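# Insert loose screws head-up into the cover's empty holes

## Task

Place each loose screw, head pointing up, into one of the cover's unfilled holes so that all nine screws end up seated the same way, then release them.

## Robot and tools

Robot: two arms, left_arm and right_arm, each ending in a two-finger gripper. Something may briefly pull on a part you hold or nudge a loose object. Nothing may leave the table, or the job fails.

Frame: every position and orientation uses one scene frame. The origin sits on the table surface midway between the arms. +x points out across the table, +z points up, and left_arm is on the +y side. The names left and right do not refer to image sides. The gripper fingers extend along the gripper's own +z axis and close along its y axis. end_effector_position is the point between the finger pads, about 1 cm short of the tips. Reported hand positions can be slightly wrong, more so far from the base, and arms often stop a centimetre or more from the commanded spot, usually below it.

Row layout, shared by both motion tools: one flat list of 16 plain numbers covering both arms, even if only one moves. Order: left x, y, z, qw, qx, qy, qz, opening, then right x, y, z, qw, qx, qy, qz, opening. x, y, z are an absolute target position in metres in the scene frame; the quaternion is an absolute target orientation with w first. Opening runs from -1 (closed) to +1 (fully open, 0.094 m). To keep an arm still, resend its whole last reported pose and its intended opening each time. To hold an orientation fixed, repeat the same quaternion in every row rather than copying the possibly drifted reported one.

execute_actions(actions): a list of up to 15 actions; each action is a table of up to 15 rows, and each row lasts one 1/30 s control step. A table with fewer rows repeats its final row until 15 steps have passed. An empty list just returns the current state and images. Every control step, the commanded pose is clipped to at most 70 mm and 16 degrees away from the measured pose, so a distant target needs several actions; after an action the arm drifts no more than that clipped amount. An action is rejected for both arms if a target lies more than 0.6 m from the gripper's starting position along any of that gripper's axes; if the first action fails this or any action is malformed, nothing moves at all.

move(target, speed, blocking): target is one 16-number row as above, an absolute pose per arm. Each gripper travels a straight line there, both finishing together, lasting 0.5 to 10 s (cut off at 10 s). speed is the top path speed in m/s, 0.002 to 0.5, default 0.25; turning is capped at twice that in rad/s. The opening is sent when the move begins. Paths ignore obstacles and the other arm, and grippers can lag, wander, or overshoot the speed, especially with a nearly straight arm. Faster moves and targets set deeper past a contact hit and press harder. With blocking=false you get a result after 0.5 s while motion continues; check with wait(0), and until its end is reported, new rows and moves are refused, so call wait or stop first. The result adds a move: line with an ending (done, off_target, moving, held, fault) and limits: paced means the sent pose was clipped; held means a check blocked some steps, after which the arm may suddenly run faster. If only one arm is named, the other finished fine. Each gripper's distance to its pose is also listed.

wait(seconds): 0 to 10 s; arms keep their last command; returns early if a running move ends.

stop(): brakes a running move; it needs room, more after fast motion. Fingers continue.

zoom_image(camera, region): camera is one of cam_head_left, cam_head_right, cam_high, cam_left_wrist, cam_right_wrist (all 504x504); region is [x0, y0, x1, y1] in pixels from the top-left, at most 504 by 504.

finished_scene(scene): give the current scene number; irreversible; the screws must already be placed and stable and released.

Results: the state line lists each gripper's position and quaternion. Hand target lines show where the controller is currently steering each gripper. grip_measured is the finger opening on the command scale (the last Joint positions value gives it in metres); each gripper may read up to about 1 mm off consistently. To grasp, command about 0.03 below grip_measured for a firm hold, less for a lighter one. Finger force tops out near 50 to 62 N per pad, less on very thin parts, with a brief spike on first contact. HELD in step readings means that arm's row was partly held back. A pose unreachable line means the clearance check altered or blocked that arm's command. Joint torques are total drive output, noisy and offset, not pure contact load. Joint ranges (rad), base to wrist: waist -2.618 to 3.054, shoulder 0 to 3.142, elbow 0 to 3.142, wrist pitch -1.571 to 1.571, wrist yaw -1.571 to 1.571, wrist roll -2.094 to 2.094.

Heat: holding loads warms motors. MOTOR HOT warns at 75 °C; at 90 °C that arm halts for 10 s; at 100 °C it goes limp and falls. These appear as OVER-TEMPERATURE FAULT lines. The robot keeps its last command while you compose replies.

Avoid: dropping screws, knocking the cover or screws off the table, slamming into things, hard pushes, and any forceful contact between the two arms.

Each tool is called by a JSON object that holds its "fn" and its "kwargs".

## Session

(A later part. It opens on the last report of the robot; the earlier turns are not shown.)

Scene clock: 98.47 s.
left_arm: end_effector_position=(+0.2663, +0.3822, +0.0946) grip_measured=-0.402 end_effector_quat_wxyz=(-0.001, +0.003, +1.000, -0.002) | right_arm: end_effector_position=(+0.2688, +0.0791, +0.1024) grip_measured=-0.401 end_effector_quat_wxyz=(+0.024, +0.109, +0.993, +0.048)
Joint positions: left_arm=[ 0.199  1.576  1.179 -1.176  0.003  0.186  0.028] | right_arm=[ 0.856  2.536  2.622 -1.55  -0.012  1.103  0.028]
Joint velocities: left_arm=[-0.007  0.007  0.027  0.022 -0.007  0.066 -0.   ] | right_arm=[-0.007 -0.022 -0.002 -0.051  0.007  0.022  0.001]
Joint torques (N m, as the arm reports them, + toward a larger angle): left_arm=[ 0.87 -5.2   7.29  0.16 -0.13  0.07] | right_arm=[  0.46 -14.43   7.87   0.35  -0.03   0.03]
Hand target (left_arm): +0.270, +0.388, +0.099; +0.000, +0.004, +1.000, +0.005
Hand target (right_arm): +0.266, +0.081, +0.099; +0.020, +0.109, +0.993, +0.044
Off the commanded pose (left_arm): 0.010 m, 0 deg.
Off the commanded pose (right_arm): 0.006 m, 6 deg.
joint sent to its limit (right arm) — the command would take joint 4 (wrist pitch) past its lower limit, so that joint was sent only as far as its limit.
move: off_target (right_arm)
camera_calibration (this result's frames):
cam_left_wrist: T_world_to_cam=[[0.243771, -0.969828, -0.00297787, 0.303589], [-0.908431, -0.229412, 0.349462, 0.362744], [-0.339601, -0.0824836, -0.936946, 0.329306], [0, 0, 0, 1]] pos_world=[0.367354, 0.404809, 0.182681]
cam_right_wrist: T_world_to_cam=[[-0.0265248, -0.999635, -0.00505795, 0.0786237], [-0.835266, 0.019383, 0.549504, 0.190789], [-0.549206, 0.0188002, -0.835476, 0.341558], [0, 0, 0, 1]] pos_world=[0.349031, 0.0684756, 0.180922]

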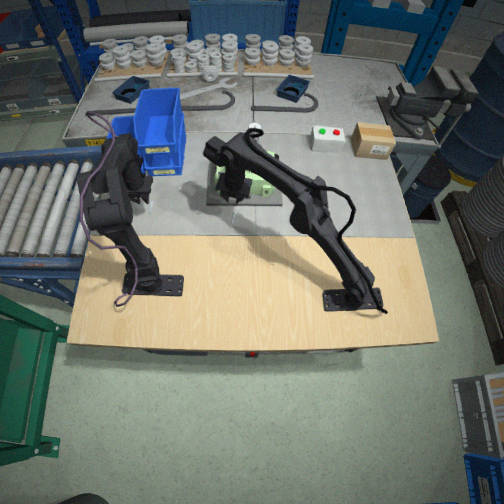

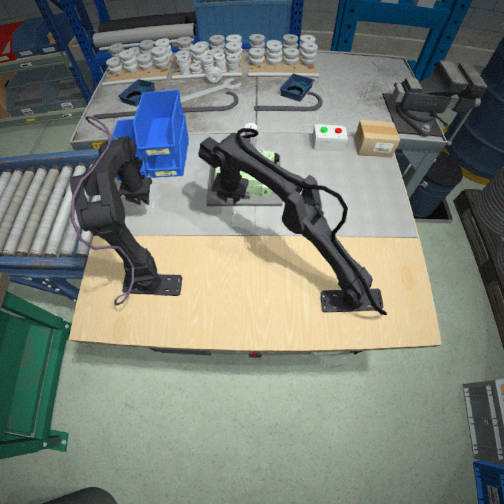

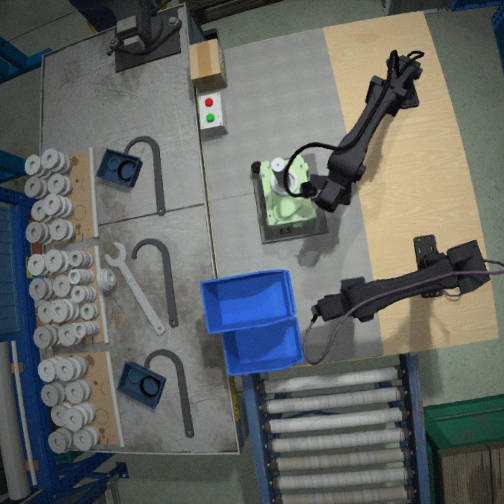

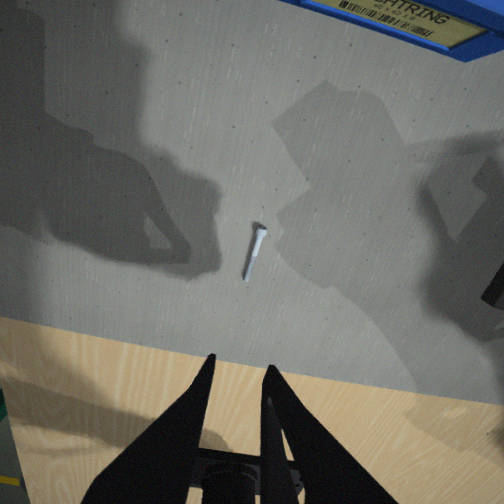

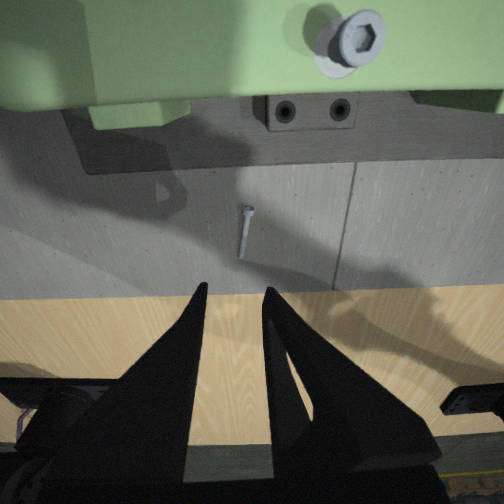

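{"fn": "move", "kwargs": {"target": [0.29,0.389,0.04,0,0.026,1,0,-0.4,0.24,0.081,0.04,0,0.087,0.996,0,-0.4], "speed": 0.1}}

{"fn": "move", "kwargs": {"target": [0.29,0.389,0.002,0,0.026,1,0,-0.4,0.24,0.081,0.002,0,0.087,0.996,0,-0.4], "speed": 0.04}}

{"fn": "move", "kwargs": {"target": [0.29,0.389,0.002,0,0.026,1,0,-1,0.24,0.081,0.002,0,0.087,0.996,0,-1]}}

{"fn": "move", "kwargs": {"target": [0.24,0.36,0.03,0,0,1,0,-1,0.19,0.03,0.03,0,0,1,0,-1], "speed": 0.06}}

{"fn": "move", "kwargs": {"target": [0.24,0.36,0.006,0,0,1,0,-1,0.19,0.03,0.006,0,0,1,0,-1], "speed": 0.03}}

{"fn": "move", "kwargs": {"target": [0.24,0.36,0.006,0,0,1,0,-0.4,0.19,0.03,0.006,0,0,1,0,-0.4]}}

{"fn": "move", "kwargs": {"target": [0.22,0.36,0.10,0,0,1,0,-0.4,0.21,0.03,0.10,0,0,1,0,-0.4], "speed": 0.1}}

Scene clock: 100.03 s.
left_arm: end_effector_position=(+0.2915, +0.3868, +0.0458) grip_measured=-0.402 end_effector_quat_wxyz=(+0.003, +0.023, +1.000, -0.001) | right_arm: end_effector_position=(+0.2406, +0.0810, +0.0371) grip_measured=-0.401 end_effector_quat_wxyz=(-0.007, +0.088, +0.996, -0.000)
Joint positions: left_arm=[ 0.199  1.712  1.125 -0.979  0.003  0.227  0.028] | right_arm=[ 0.903  2.536  2.362 -1.405 -0.012  1.108  0.028]
Joint velocities: left_arm=[ 0.007  0.007 -0.007  0.037  0.066 -0.066  0.   ] | right_arm=[ 0.002 -0.007 -0.007  0.022  0.007  0.037  0.001]
Joint torques (N m, as the arm reports them, + toward a larger angle): left_arm=[ 0.55 -6.33  3.97  0.41 -0.04  0.07] | right_arm=[  0.33 -17.38   5.03   0.33   0.09   0.06]
Hand target (left_arm): +0.290, +0.389, +0.040; -0.000, +0.026, +1.000, -0.000
Hand target (right_arm): +0.240, +0.081, +0.040; -0.000, +0.088, +0.996, -0.000
Off the commanded pose (left_arm): 0.006 m, 0 deg.
Off the commanded pose (right_arm): 0.003 m, 1 deg.
move: done
camera_calibration (this result's frames):
cam_left_wrist: T_world_to_cam=[[0.203641, -0.979042, -0.00266256, 0.317005], [-0.91975, -0.192239, 0.342204, 0.393015], [-0.335544, -0.0672377, -0.939622, 0.285509], [0, 0, 0, 1]] pos_world=[0.392721, 0.405111, 0.134624]
cam_right_wrist: T_world_to_cam=[[0.0189752, -0.9962, 0.084998, 0.0649313], [-0.795444, 0.0364626, 0.604929, 0.190069], [-0.60573, -0.0790898, -0.79173, 0.291299], [0, 0, 0, 1]] pos_world=[0.326406, 0.0807929, 0.110133]

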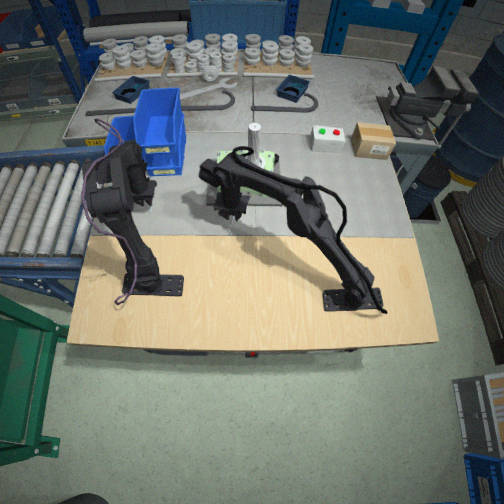

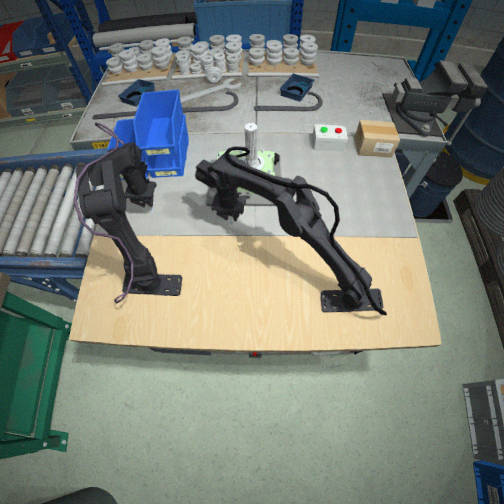

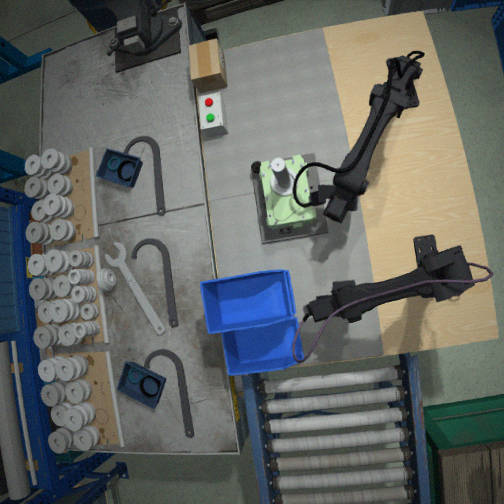

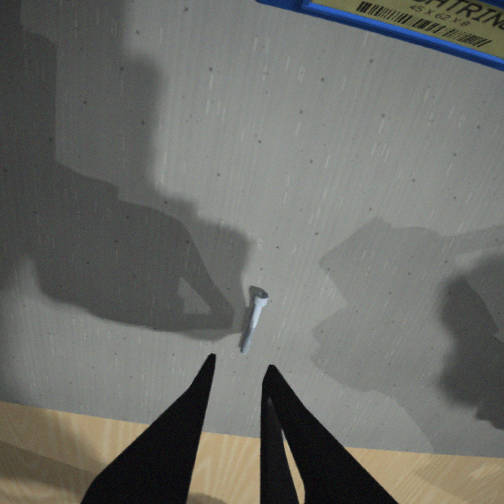

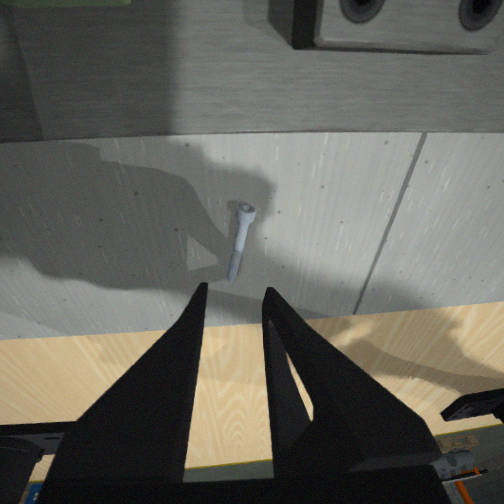

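Scene clock: 101.37 s.
left_arm: end_effector_position=(+0.2914, +0.3867, +0.0160) grip_measured=-0.402 end_effector_quat_wxyz=(+0.003, +0.023, +1.000, -0.001) | right_arm: end_effector_position=(+0.2363, +0.0836, +0.0173) grip_measured=-0.401 end_effector_quat_wxyz=(-0.002, +0.083, +0.997, +0.006)
Joint positions: left_arm=[ 0.199  1.758  1.05  -0.859  0.003  0.227  0.028] | right_arm=[ 0.914  2.506  2.228 -1.285 -0.01   1.109  0.028]
Joint velocities: left_arm=[-0.012 -0.007 -0.017  0.007  0.066  0.037 -0.001] | right_arm=[-0.022 -0.002 -0.032 -0.022 -0.022 -0.051  0.   ]
Joint torques (N m, as the arm reports them, + toward a larger angle): left_arm=[ 0.56 -5.19  2.59  0.77 -0.05  0.08] | right_arm=[ -0.28 -14.62   4.     0.67   0.08   0.01]
Hand target (left_arm): +0.290, +0.389, +0.003; -0.000, +0.026, +1.000, -0.000
Hand target (right_arm): +0.240, +0.081, +0.002; -0.000, +0.087, +0.996, -0.001
Off the commanded pose (left_arm): 0.014 m, 0 deg.
Off the commanded pose (right_arm): 0.016 m, 1 deg.
move: off_target (left_arm, right_arm)
camera_calibration (this result's frames):
cam_left_wrist: T_world_to_cam=[[0.203641, -0.979042, -0.00266256, 0.316927], [-0.91975, -0.192239, 0.342204, 0.403142], [-0.335544, -0.0672377, -0.939622, 0.257495], [0, 0, 0, 1]] pos_world=[0.392652, 0.405098, 0.104836]
cam_right_wrist: T_world_to_cam=[[0.0275971, -0.996872, 0.0740635, 0.0675161], [-0.80239, 0.0220962, 0.59639, 0.20156], [-0.596161, -0.0758864, -0.79927, 0.27087], [0, 0, 0, 1]] pos_world=[0.321349, 0.0834065, 0.0912897]

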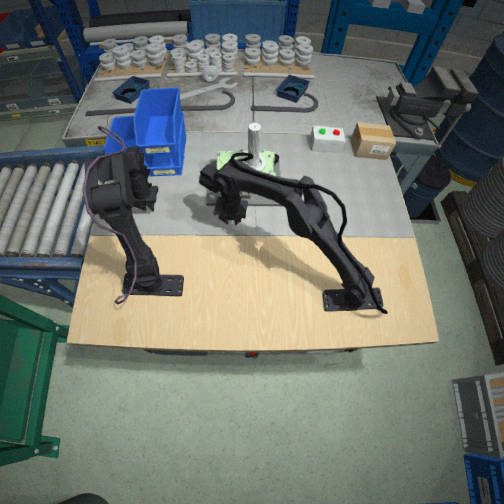

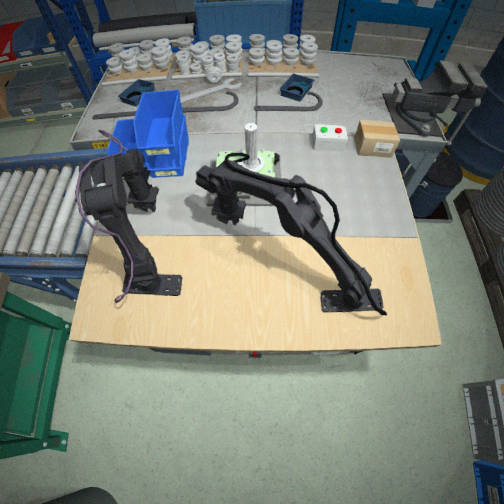

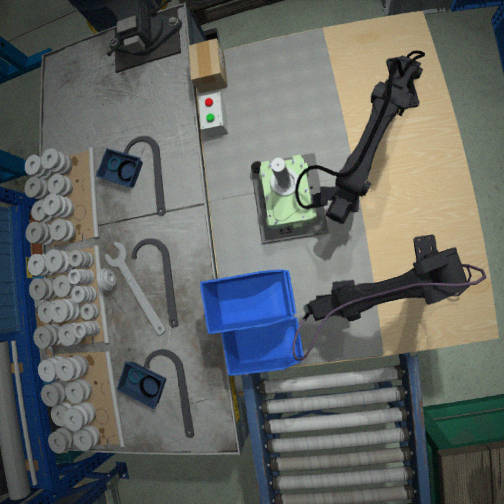

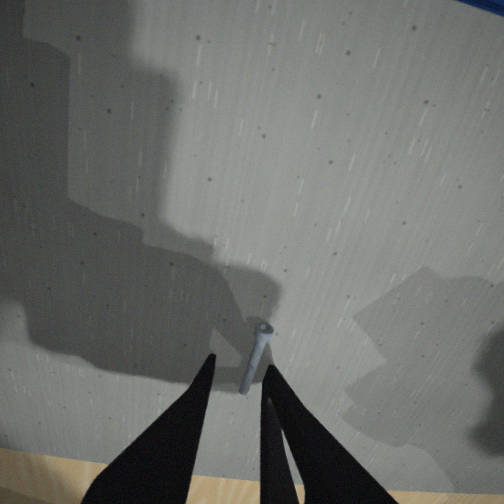

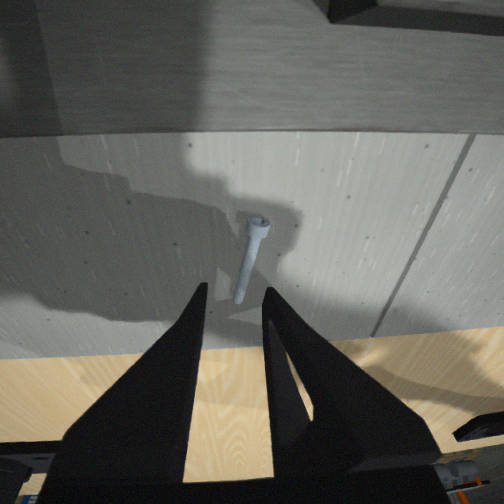

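Scene clock: 102.07 s.
left_arm: end_effector_position=(+0.2916, +0.3882, +0.0160) grip_measured=-0.937 end_effector_quat_wxyz=(+0.003, +0.023, +1.000, +0.003) | right_arm: end_effector_position=(+0.2366, +0.0855, +0.0177) grip_measured=-0.947 end_effector_quat_wxyz=(-0.003, +0.083, +0.996, +0.010)
Joint positions: left_arm=[ 0.199  1.758  1.05  -0.857 -0.005  0.227  0.003] | right_arm=[ 0.914  2.506  2.228 -1.279 -0.015  1.11   0.002]
Joint velocities: left_arm=[-0.002  0.002 -0.002 -0.037 -0.051 -0.022  0.   ] | right_arm=[ 0.007 -0.002  0.007  0.066 -0.007  0.037 -0.001]
Joint torques (N m, as the arm reports them, + toward a larger angle): left_arm=[ 0.59 -5.19  2.54  0.75  0.05  0.08] | right_arm=[ -0.3  -14.63   3.8    0.63   0.13   0.  ]
Hand target (left_arm): +0.289, +0.389, +0.003; -0.001, +0.026, +1.000, +0.000
Hand target (right_arm): +0.240, +0.081, +0.002; -0.000, +0.087, +0.996, -0.000
Off the commanded pose (left_arm): 0.014 m, 1 deg.
Off the commanded pose (right_arm): 0.017 m, 1 deg.
move: off_target (left_arm, right_arm)
camera_calibration (this result's frames):
cam_left_wrist: T_world_to_cam=[[0.203314, -0.979056, -0.0106263, 0.318571], [-0.919965, -0.194736, 0.340209, 0.404684], [-0.335153, -0.0593936, -0.94029, 0.254521], [0, 0, 0, 1]] pos_world=[0.392829, 0.405822, 0.105032]
cam_right_wrist: T_world_to_cam=[[0.027255, -0.997492, 0.0653176, 0.0696487], [-0.802529, 0.0171233, 0.596367, 0.201971], [-0.59599, -0.0686733, -0.80005, 0.270843], [0, 0, 0, 1]] pos_world=[0.321609, 0.0846153, 0.0916895]

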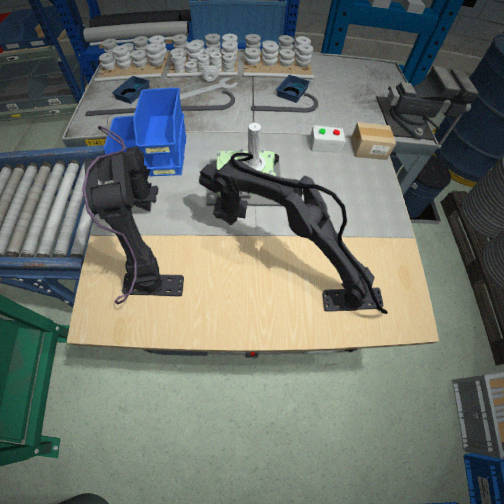

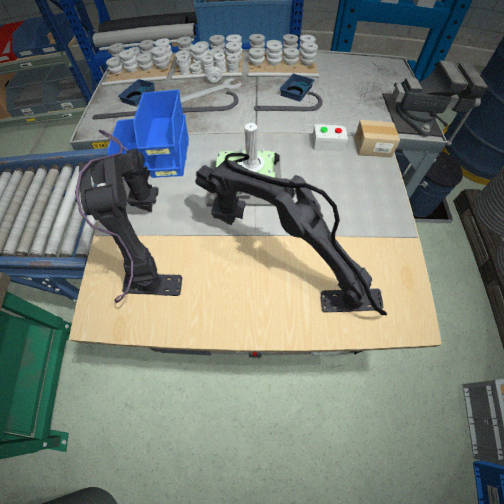

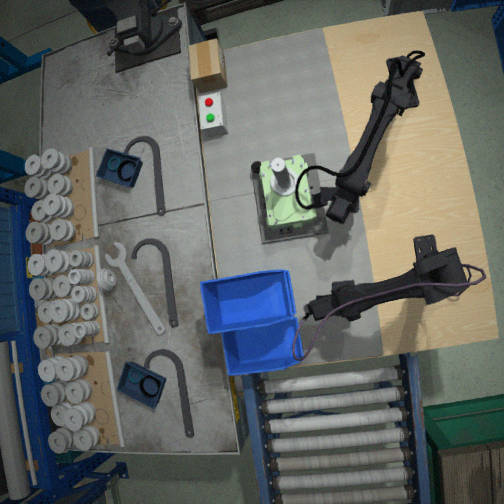

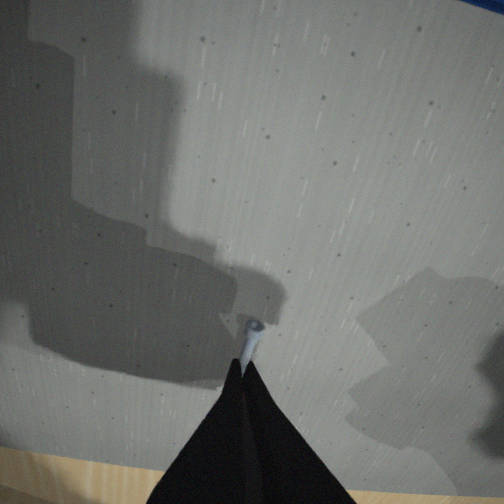

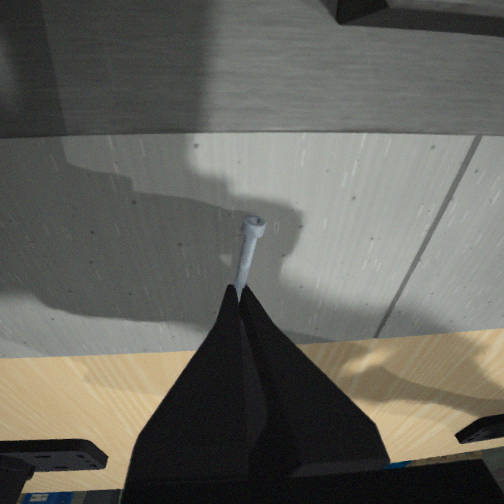

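Scene clock: 103.87 s.
left_arm: end_effector_position=(+0.2459, +0.3649, +0.0279) grip_measured=-0.937 end_effector_quat_wxyz=(+0.002, +0.001, +1.000, +0.003) | right_arm: end_effector_position=(+0.1910, +0.0297, +0.0242) grip_measured=-0.947 end_effector_quat_wxyz=(-0.010, +0.007, +1.000, -0.004)
Joint positions: left_arm=[ 0.139  1.56   0.885 -0.892 -0.005  0.122  0.003] | right_arm=[ 0.925  2.201  1.723 -1.111 -0.012  0.968  0.002]
Joint velocities: left_arm=[ 0.002 -0.007 -0.012  0.007 -0.051 -0.11   0.   ] | right_arm=[-0.002  0.022 -0.002 -0.022  0.007 -0.037  0.   ]
Joint torques (N m, as the arm reports them, + toward a larger angle): left_arm=[-0.99 -7.07  3.64  0.16  0.05 -0.11] | right_arm=[  0.62 -15.42   4.84   0.31   0.11  -0.09]
Hand target (left_arm): +0.240, +0.360, +0.029; +0.000, -0.000, +1.000, -0.000
Hand target (right_arm): +0.189, +0.030, +0.030; -0.000, +0.000, +1.000, -0.000
Off the commanded pose (left_arm): 0.008 m, 0 deg.
Off the commanded pose (right_arm): 0.006 m, 1 deg.
move: done
camera_calibration (this result's frames):
cam_left_wrist: T_world_to_cam=[[0.247884, -0.968736, -0.0101887, 0.29039], [-0.909542, -0.236333, 0.341877, 0.366542], [-0.333596, -0.0754789, -0.93969, 0.254486], [0, 0, 0, 1]] pos_world=[0.346298, 0.387146, 0.116785]
cam_right_wrist: T_world_to_cam=[[0.179624, -0.979596, 0.0901534, -0.0154678], [-0.787588, -0.0882918, 0.609844, 0.162372], [-0.589441, -0.180546, -0.787377, 0.246845], [0, 0, 0, 1]] pos_world=[0.276161, 0.0437509, 0.0967333]

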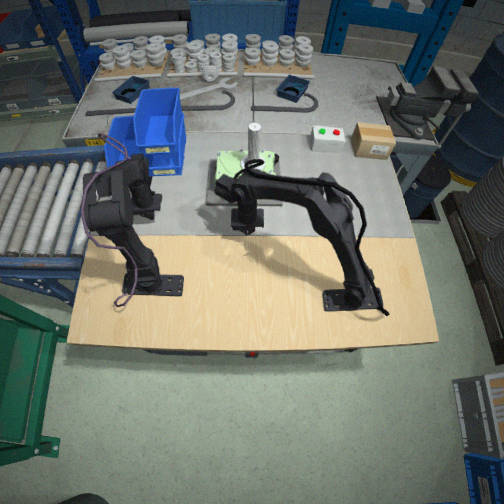

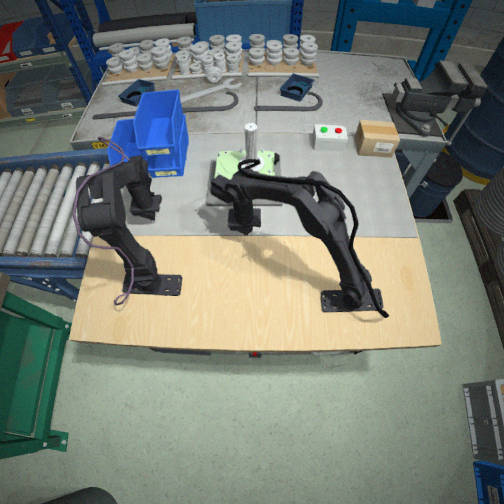

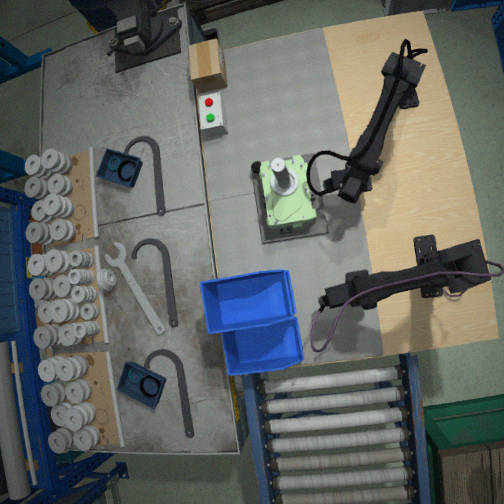

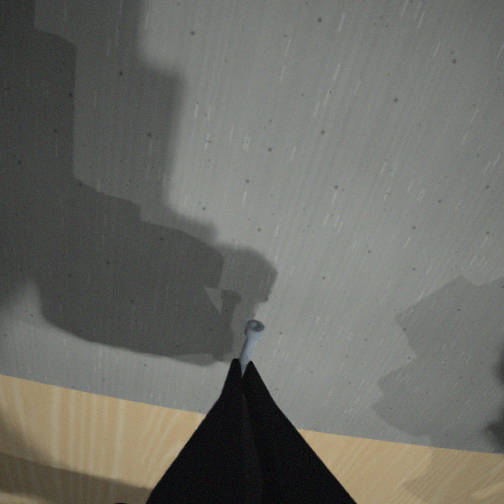

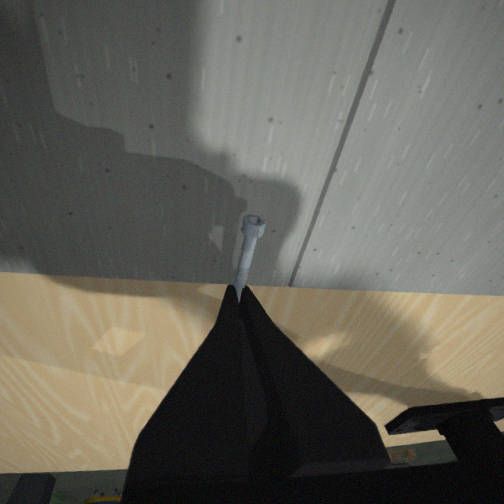

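Scene clock: 104.87 s.
left_arm: end_effector_position=(+0.2416, +0.3643, +0.0150) grip_measured=-0.937 end_effector_quat_wxyz=(+0.005, -0.000, +1.000, +0.003) | right_arm: end_effector_position=(+0.1915, +0.0304, +0.0161) grip_measured=-0.947 end_effector_quat_wxyz=(-0.005, +0.006, +1.000, +0.003)
Joint positions: left_arm=[ 0.139  1.562  0.83  -0.828 -0.005  0.12   0.003] | right_arm=[ 0.925  2.195  1.681 -1.057 -0.012  0.966  0.002]
Joint velocities: left_arm=[ 0.007 -0.002 -0.012 -0.022  0.037  0.007 -0.001] | right_arm=[ 0.002  0.002 -0.007  0.022  0.037 -0.037  0.   ]
Joint torques (N m, as the arm reports them, + toward a larger angle): left_arm=[-1.11 -3.92  3.25  0.58  0.05 -0.12] | right_arm=[  0.51 -12.67   3.81   0.69   0.11  -0.06]
Hand target (left_arm): +0.240, +0.360, +0.006; +0.000, +0.000, +1.000, -0.000
Hand target (right_arm): +0.190, +0.030, +0.006; -0.000, -0.000, +1.000, -0.000
Off the commanded pose (left_arm): 0.010 m, 1 deg.
Off the commanded pose (right_arm): 0.010 m, 1 deg.
move: done
camera_calibration (this result's frames):
cam_left_wrist: T_world_to_cam=[[0.249052, -0.968445, -0.0093849, 0.290419], [-0.911328, -0.237621, 0.336182, 0.367906], [-0.327803, -0.0751741, -0.94175, 0.239418], [0, 0, 0, 1]] pos_world=[0.341435, 0.386675, 0.104514]
cam_right_wrist: T_world_to_cam=[[0.180996, -0.980413, 0.0776639, -0.0141517], [-0.793653, -0.0989677, 0.600267, 0.169422], [-0.580823, -0.170284, -0.79602, 0.239087], [0, 0, 0, 1]] pos_world=[0.275891, 0.0436056, 0.0897191]

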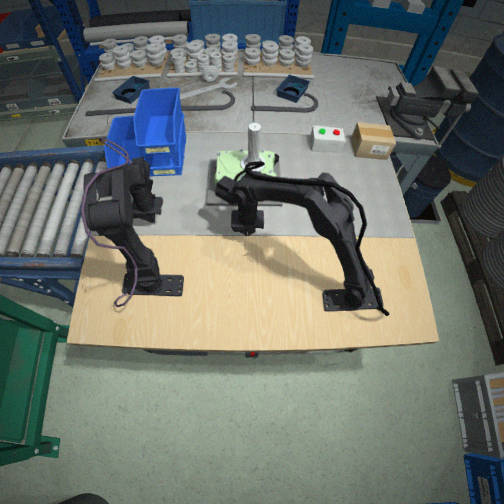

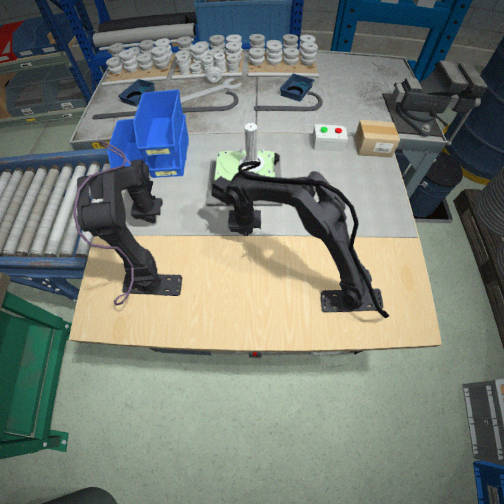

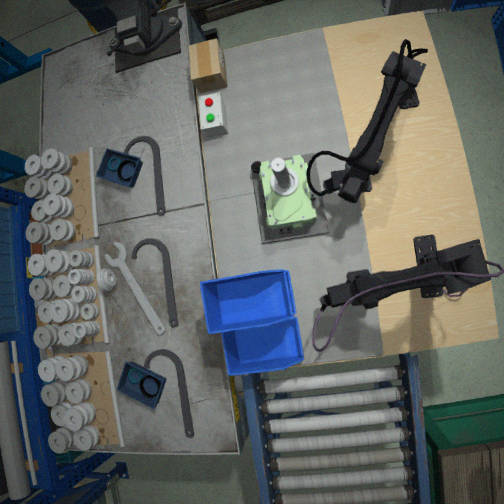

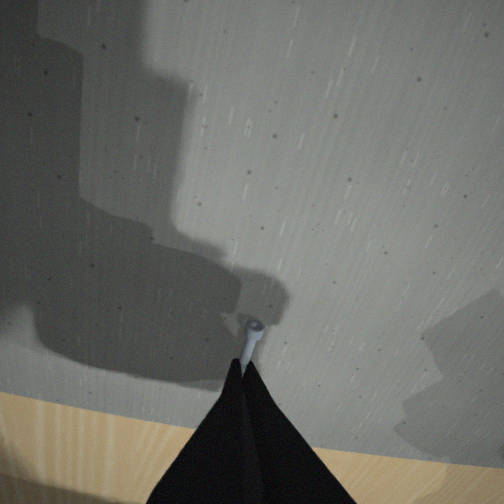

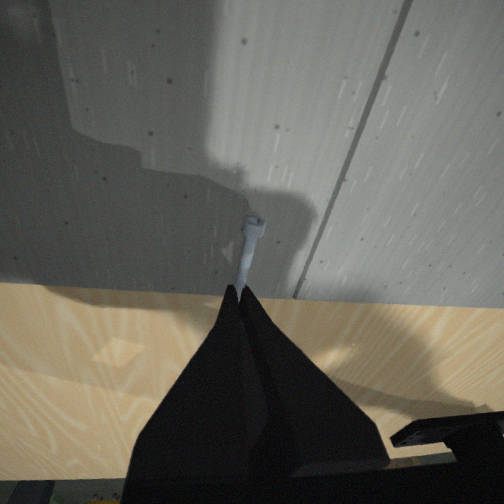

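Scene clock: 105.57 s.
left_arm: end_effector_position=(+0.2417, +0.3613, +0.0150) grip_measured=-0.402 end_effector_quat_wxyz=(+0.005, +0.000, +1.000, -0.004) | right_arm: end_effector_position=(+0.1911, +0.0268, +0.0165) grip_measured=-0.402 end_effector_quat_wxyz=(-0.004, +0.006, +1.000, -0.004)
Joint positions: left_arm=[ 0.136  1.562  0.83  -0.829  0.009  0.119  0.028] | right_arm=[ 0.925  2.194  1.68  -1.069 -0.002  0.965  0.028]
Joint velocities: left_arm=[-0.017 -0.012 -0.012 -0.081  0.022 -0.11  -0.001] | right_arm=[-0.017 -0.002  0.017  0.037  0.037  0.051 -0.001]
Joint torques (N m, as the arm reports them, + toward a larger angle): left_arm=[-0.93 -3.9   3.25  0.59 -0.1  -0.11] | right_arm=[  0.51 -12.57   3.69   0.75   0.02  -0.08]
Hand target (left_arm): +0.240, +0.360, +0.006; +0.000, +0.000, +1.000, -0.000
Hand target (right_arm): +0.190, +0.030, +0.006; -0.001, +0.000, +1.000, -0.001
Off the commanded pose (left_arm): 0.009 m, 1 deg.
Off the commanded pose (right_arm): 0.011 m, 1 deg.
move: off_target (right_arm)
camera_calibration (this result's frames):
cam_left_wrist: T_world_to_cam=[[0.248552, -0.96861, 0.00414586, 0.287445], [-0.911746, -0.232511, 0.338613, 0.365565], [-0.32702, -0.0879429, -0.940917, 0.243662], [0, 0, 0, 1]] pos_world=[0.341539, 0.384848, 0.104289]
cam_right_wrist: T_world_to_cam=[[0.181322, -0.97902, 0.0929578, -0.017973], [-0.794357, -0.0900815, 0.600735, 0.168438], [-0.579758, -0.182768, -0.794025, 0.238654], [0, 0, 0, 1]] pos_world=[0.275421, 0.0411957, 0.0899813]

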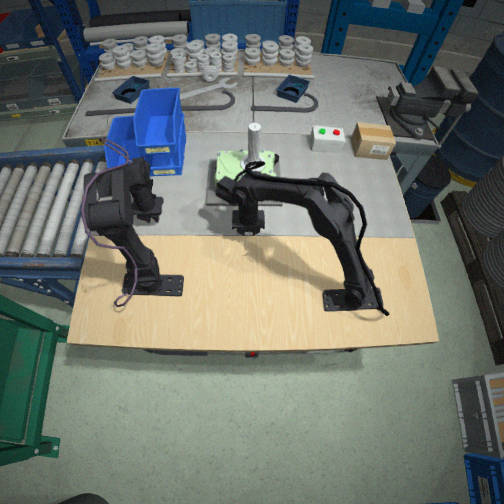

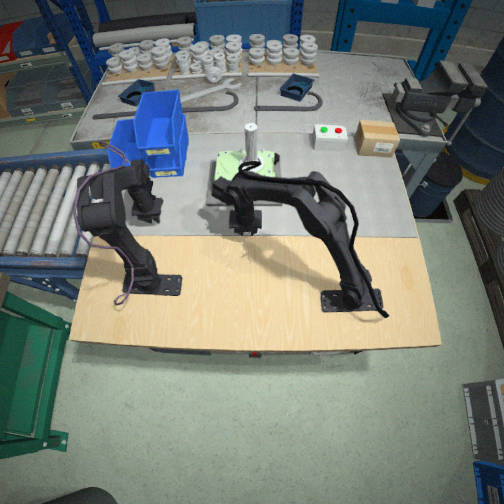

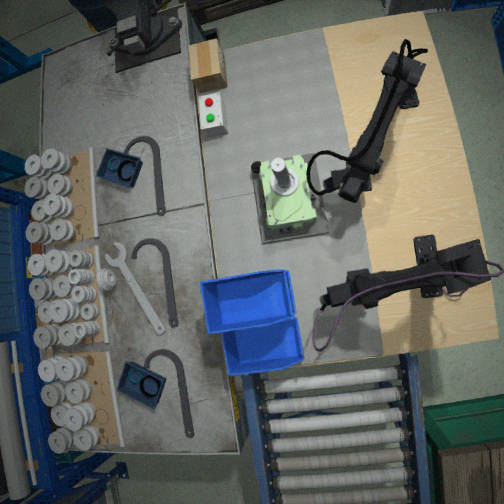

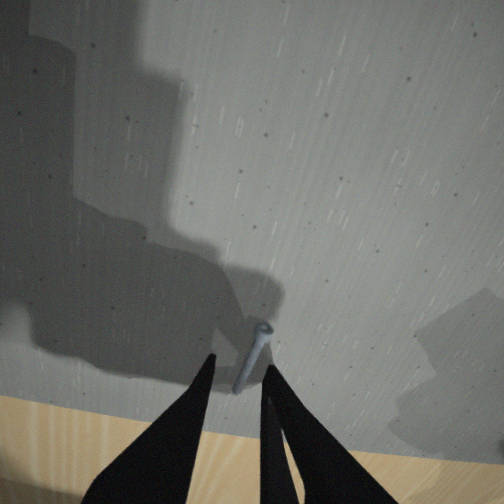

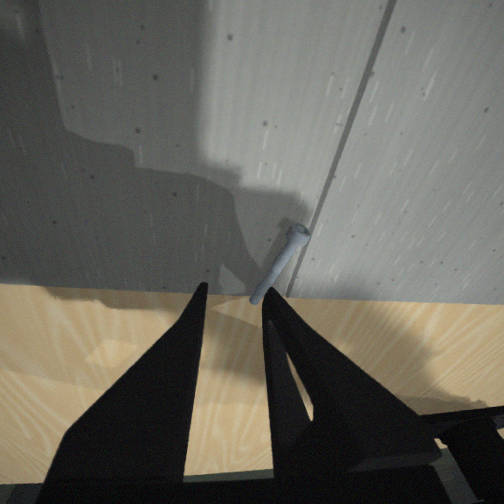

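Scene clock: 107.03 s.
left_arm: end_effector_position=(+0.2152, +0.3582, +0.0892) grip_measured=-0.402 end_effector_quat_wxyz=(-0.016, +0.000, +1.000, -0.006) | right_arm: end_effector_position=(+0.2064, +0.0314, +0.0987) grip_measured=-0.401 end_effector_quat_wxyz=(+0.000, -0.002, +1.000, +0.002)
Joint positions: left_arm=[ 0.136  1.4    0.996 -1.199  0.009  0.119  0.028] | right_arm=[ 0.902  2.194  2.01  -1.384 -0.002  0.927  0.028]
Joint velocities: left_arm=[-0.017 -0.007 -0.002 -0.037  0.022 -0.051 -0.001] | right_arm=[-0.002 -0.012  0.022  0.022  0.037 -0.007 -0.   ]
Joint torques (N m, as the arm reports them, + toward a larger angle): left_arm=[-0.08 -5.81  7.1   0.06 -0.1  -0.03] | right_arm=[ -0.49 -12.67   7.9    0.19   0.02  -0.07]
Hand target (left_arm): +0.220, +0.360, +0.099; -0.000, -0.000, +1.000, -0.000
Hand target (right_arm): +0.210, +0.030, +0.100; +0.000, -0.000, +1.000, +0.000
Off the commanded pose (left_arm): 0.012 m, 2 deg.
Off the commanded pose (right_arm): 0.004 m, 0 deg.
move: off_target (left_arm)
camera_calibration (this result's frames):
cam_left_wrist: T_world_to_cam=[[0.248608, -0.968603, -0.00151944, 0.291166], [-0.896538, -0.230704, 0.378146, 0.308095], [-0.366624, -0.0926478, -0.925745, 0.313393], [0, 0, 0, 1]] pos_world=[0.31873, 0.382138, 0.174059]
cam_right_wrist: T_world_to_cam=[[0.195861, -0.977141, 0.0826671, -0.0259124], [-0.797957, -0.109808, 0.592628, 0.133713], [-0.570003, -0.182037, -0.801223, 0.312321], [0, 0, 0, 1]] pos_world=[0.289797, 0.0462168, 0.173139]

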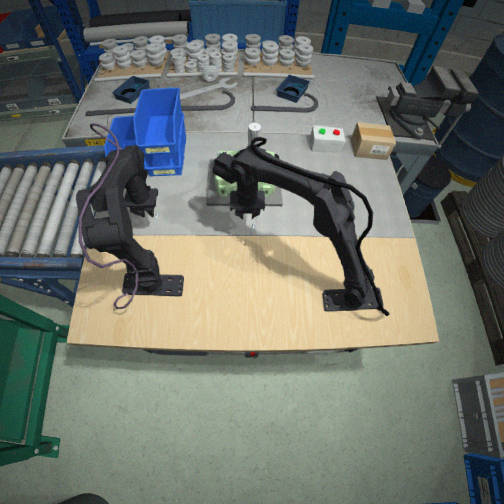

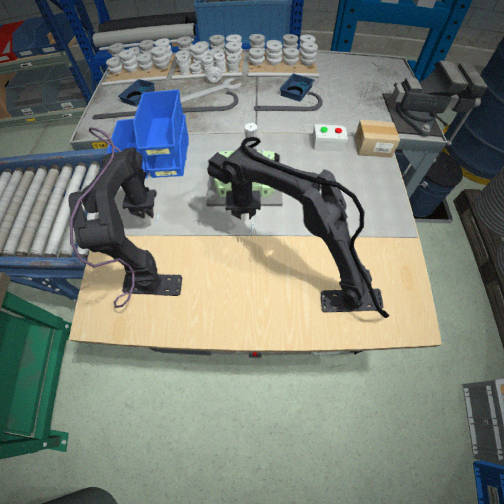

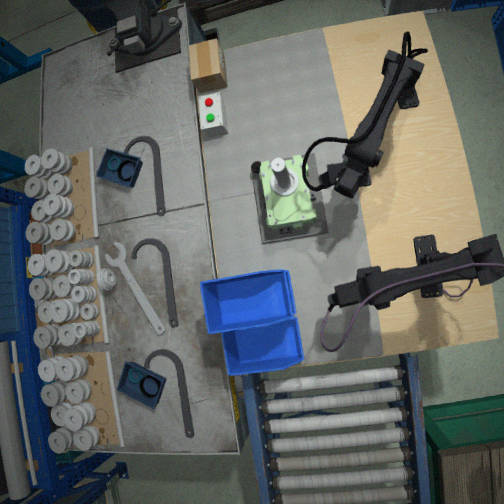

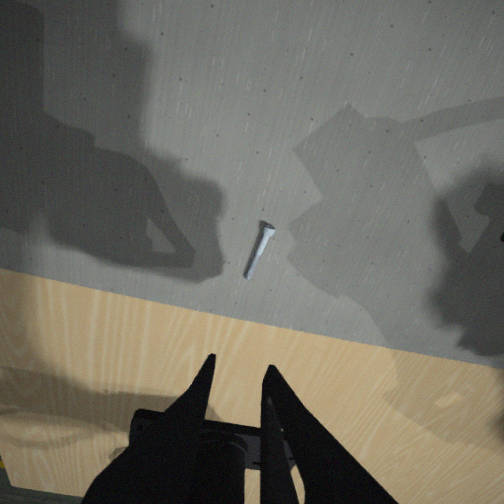

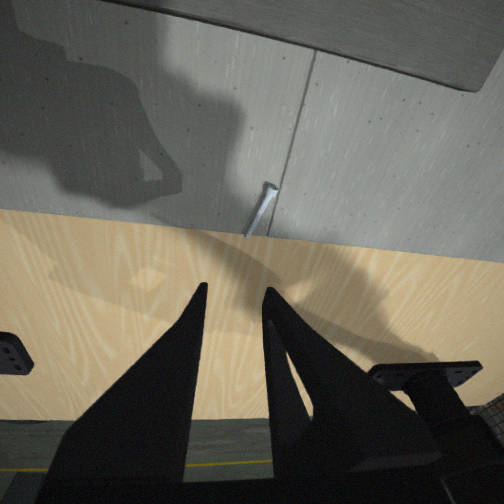

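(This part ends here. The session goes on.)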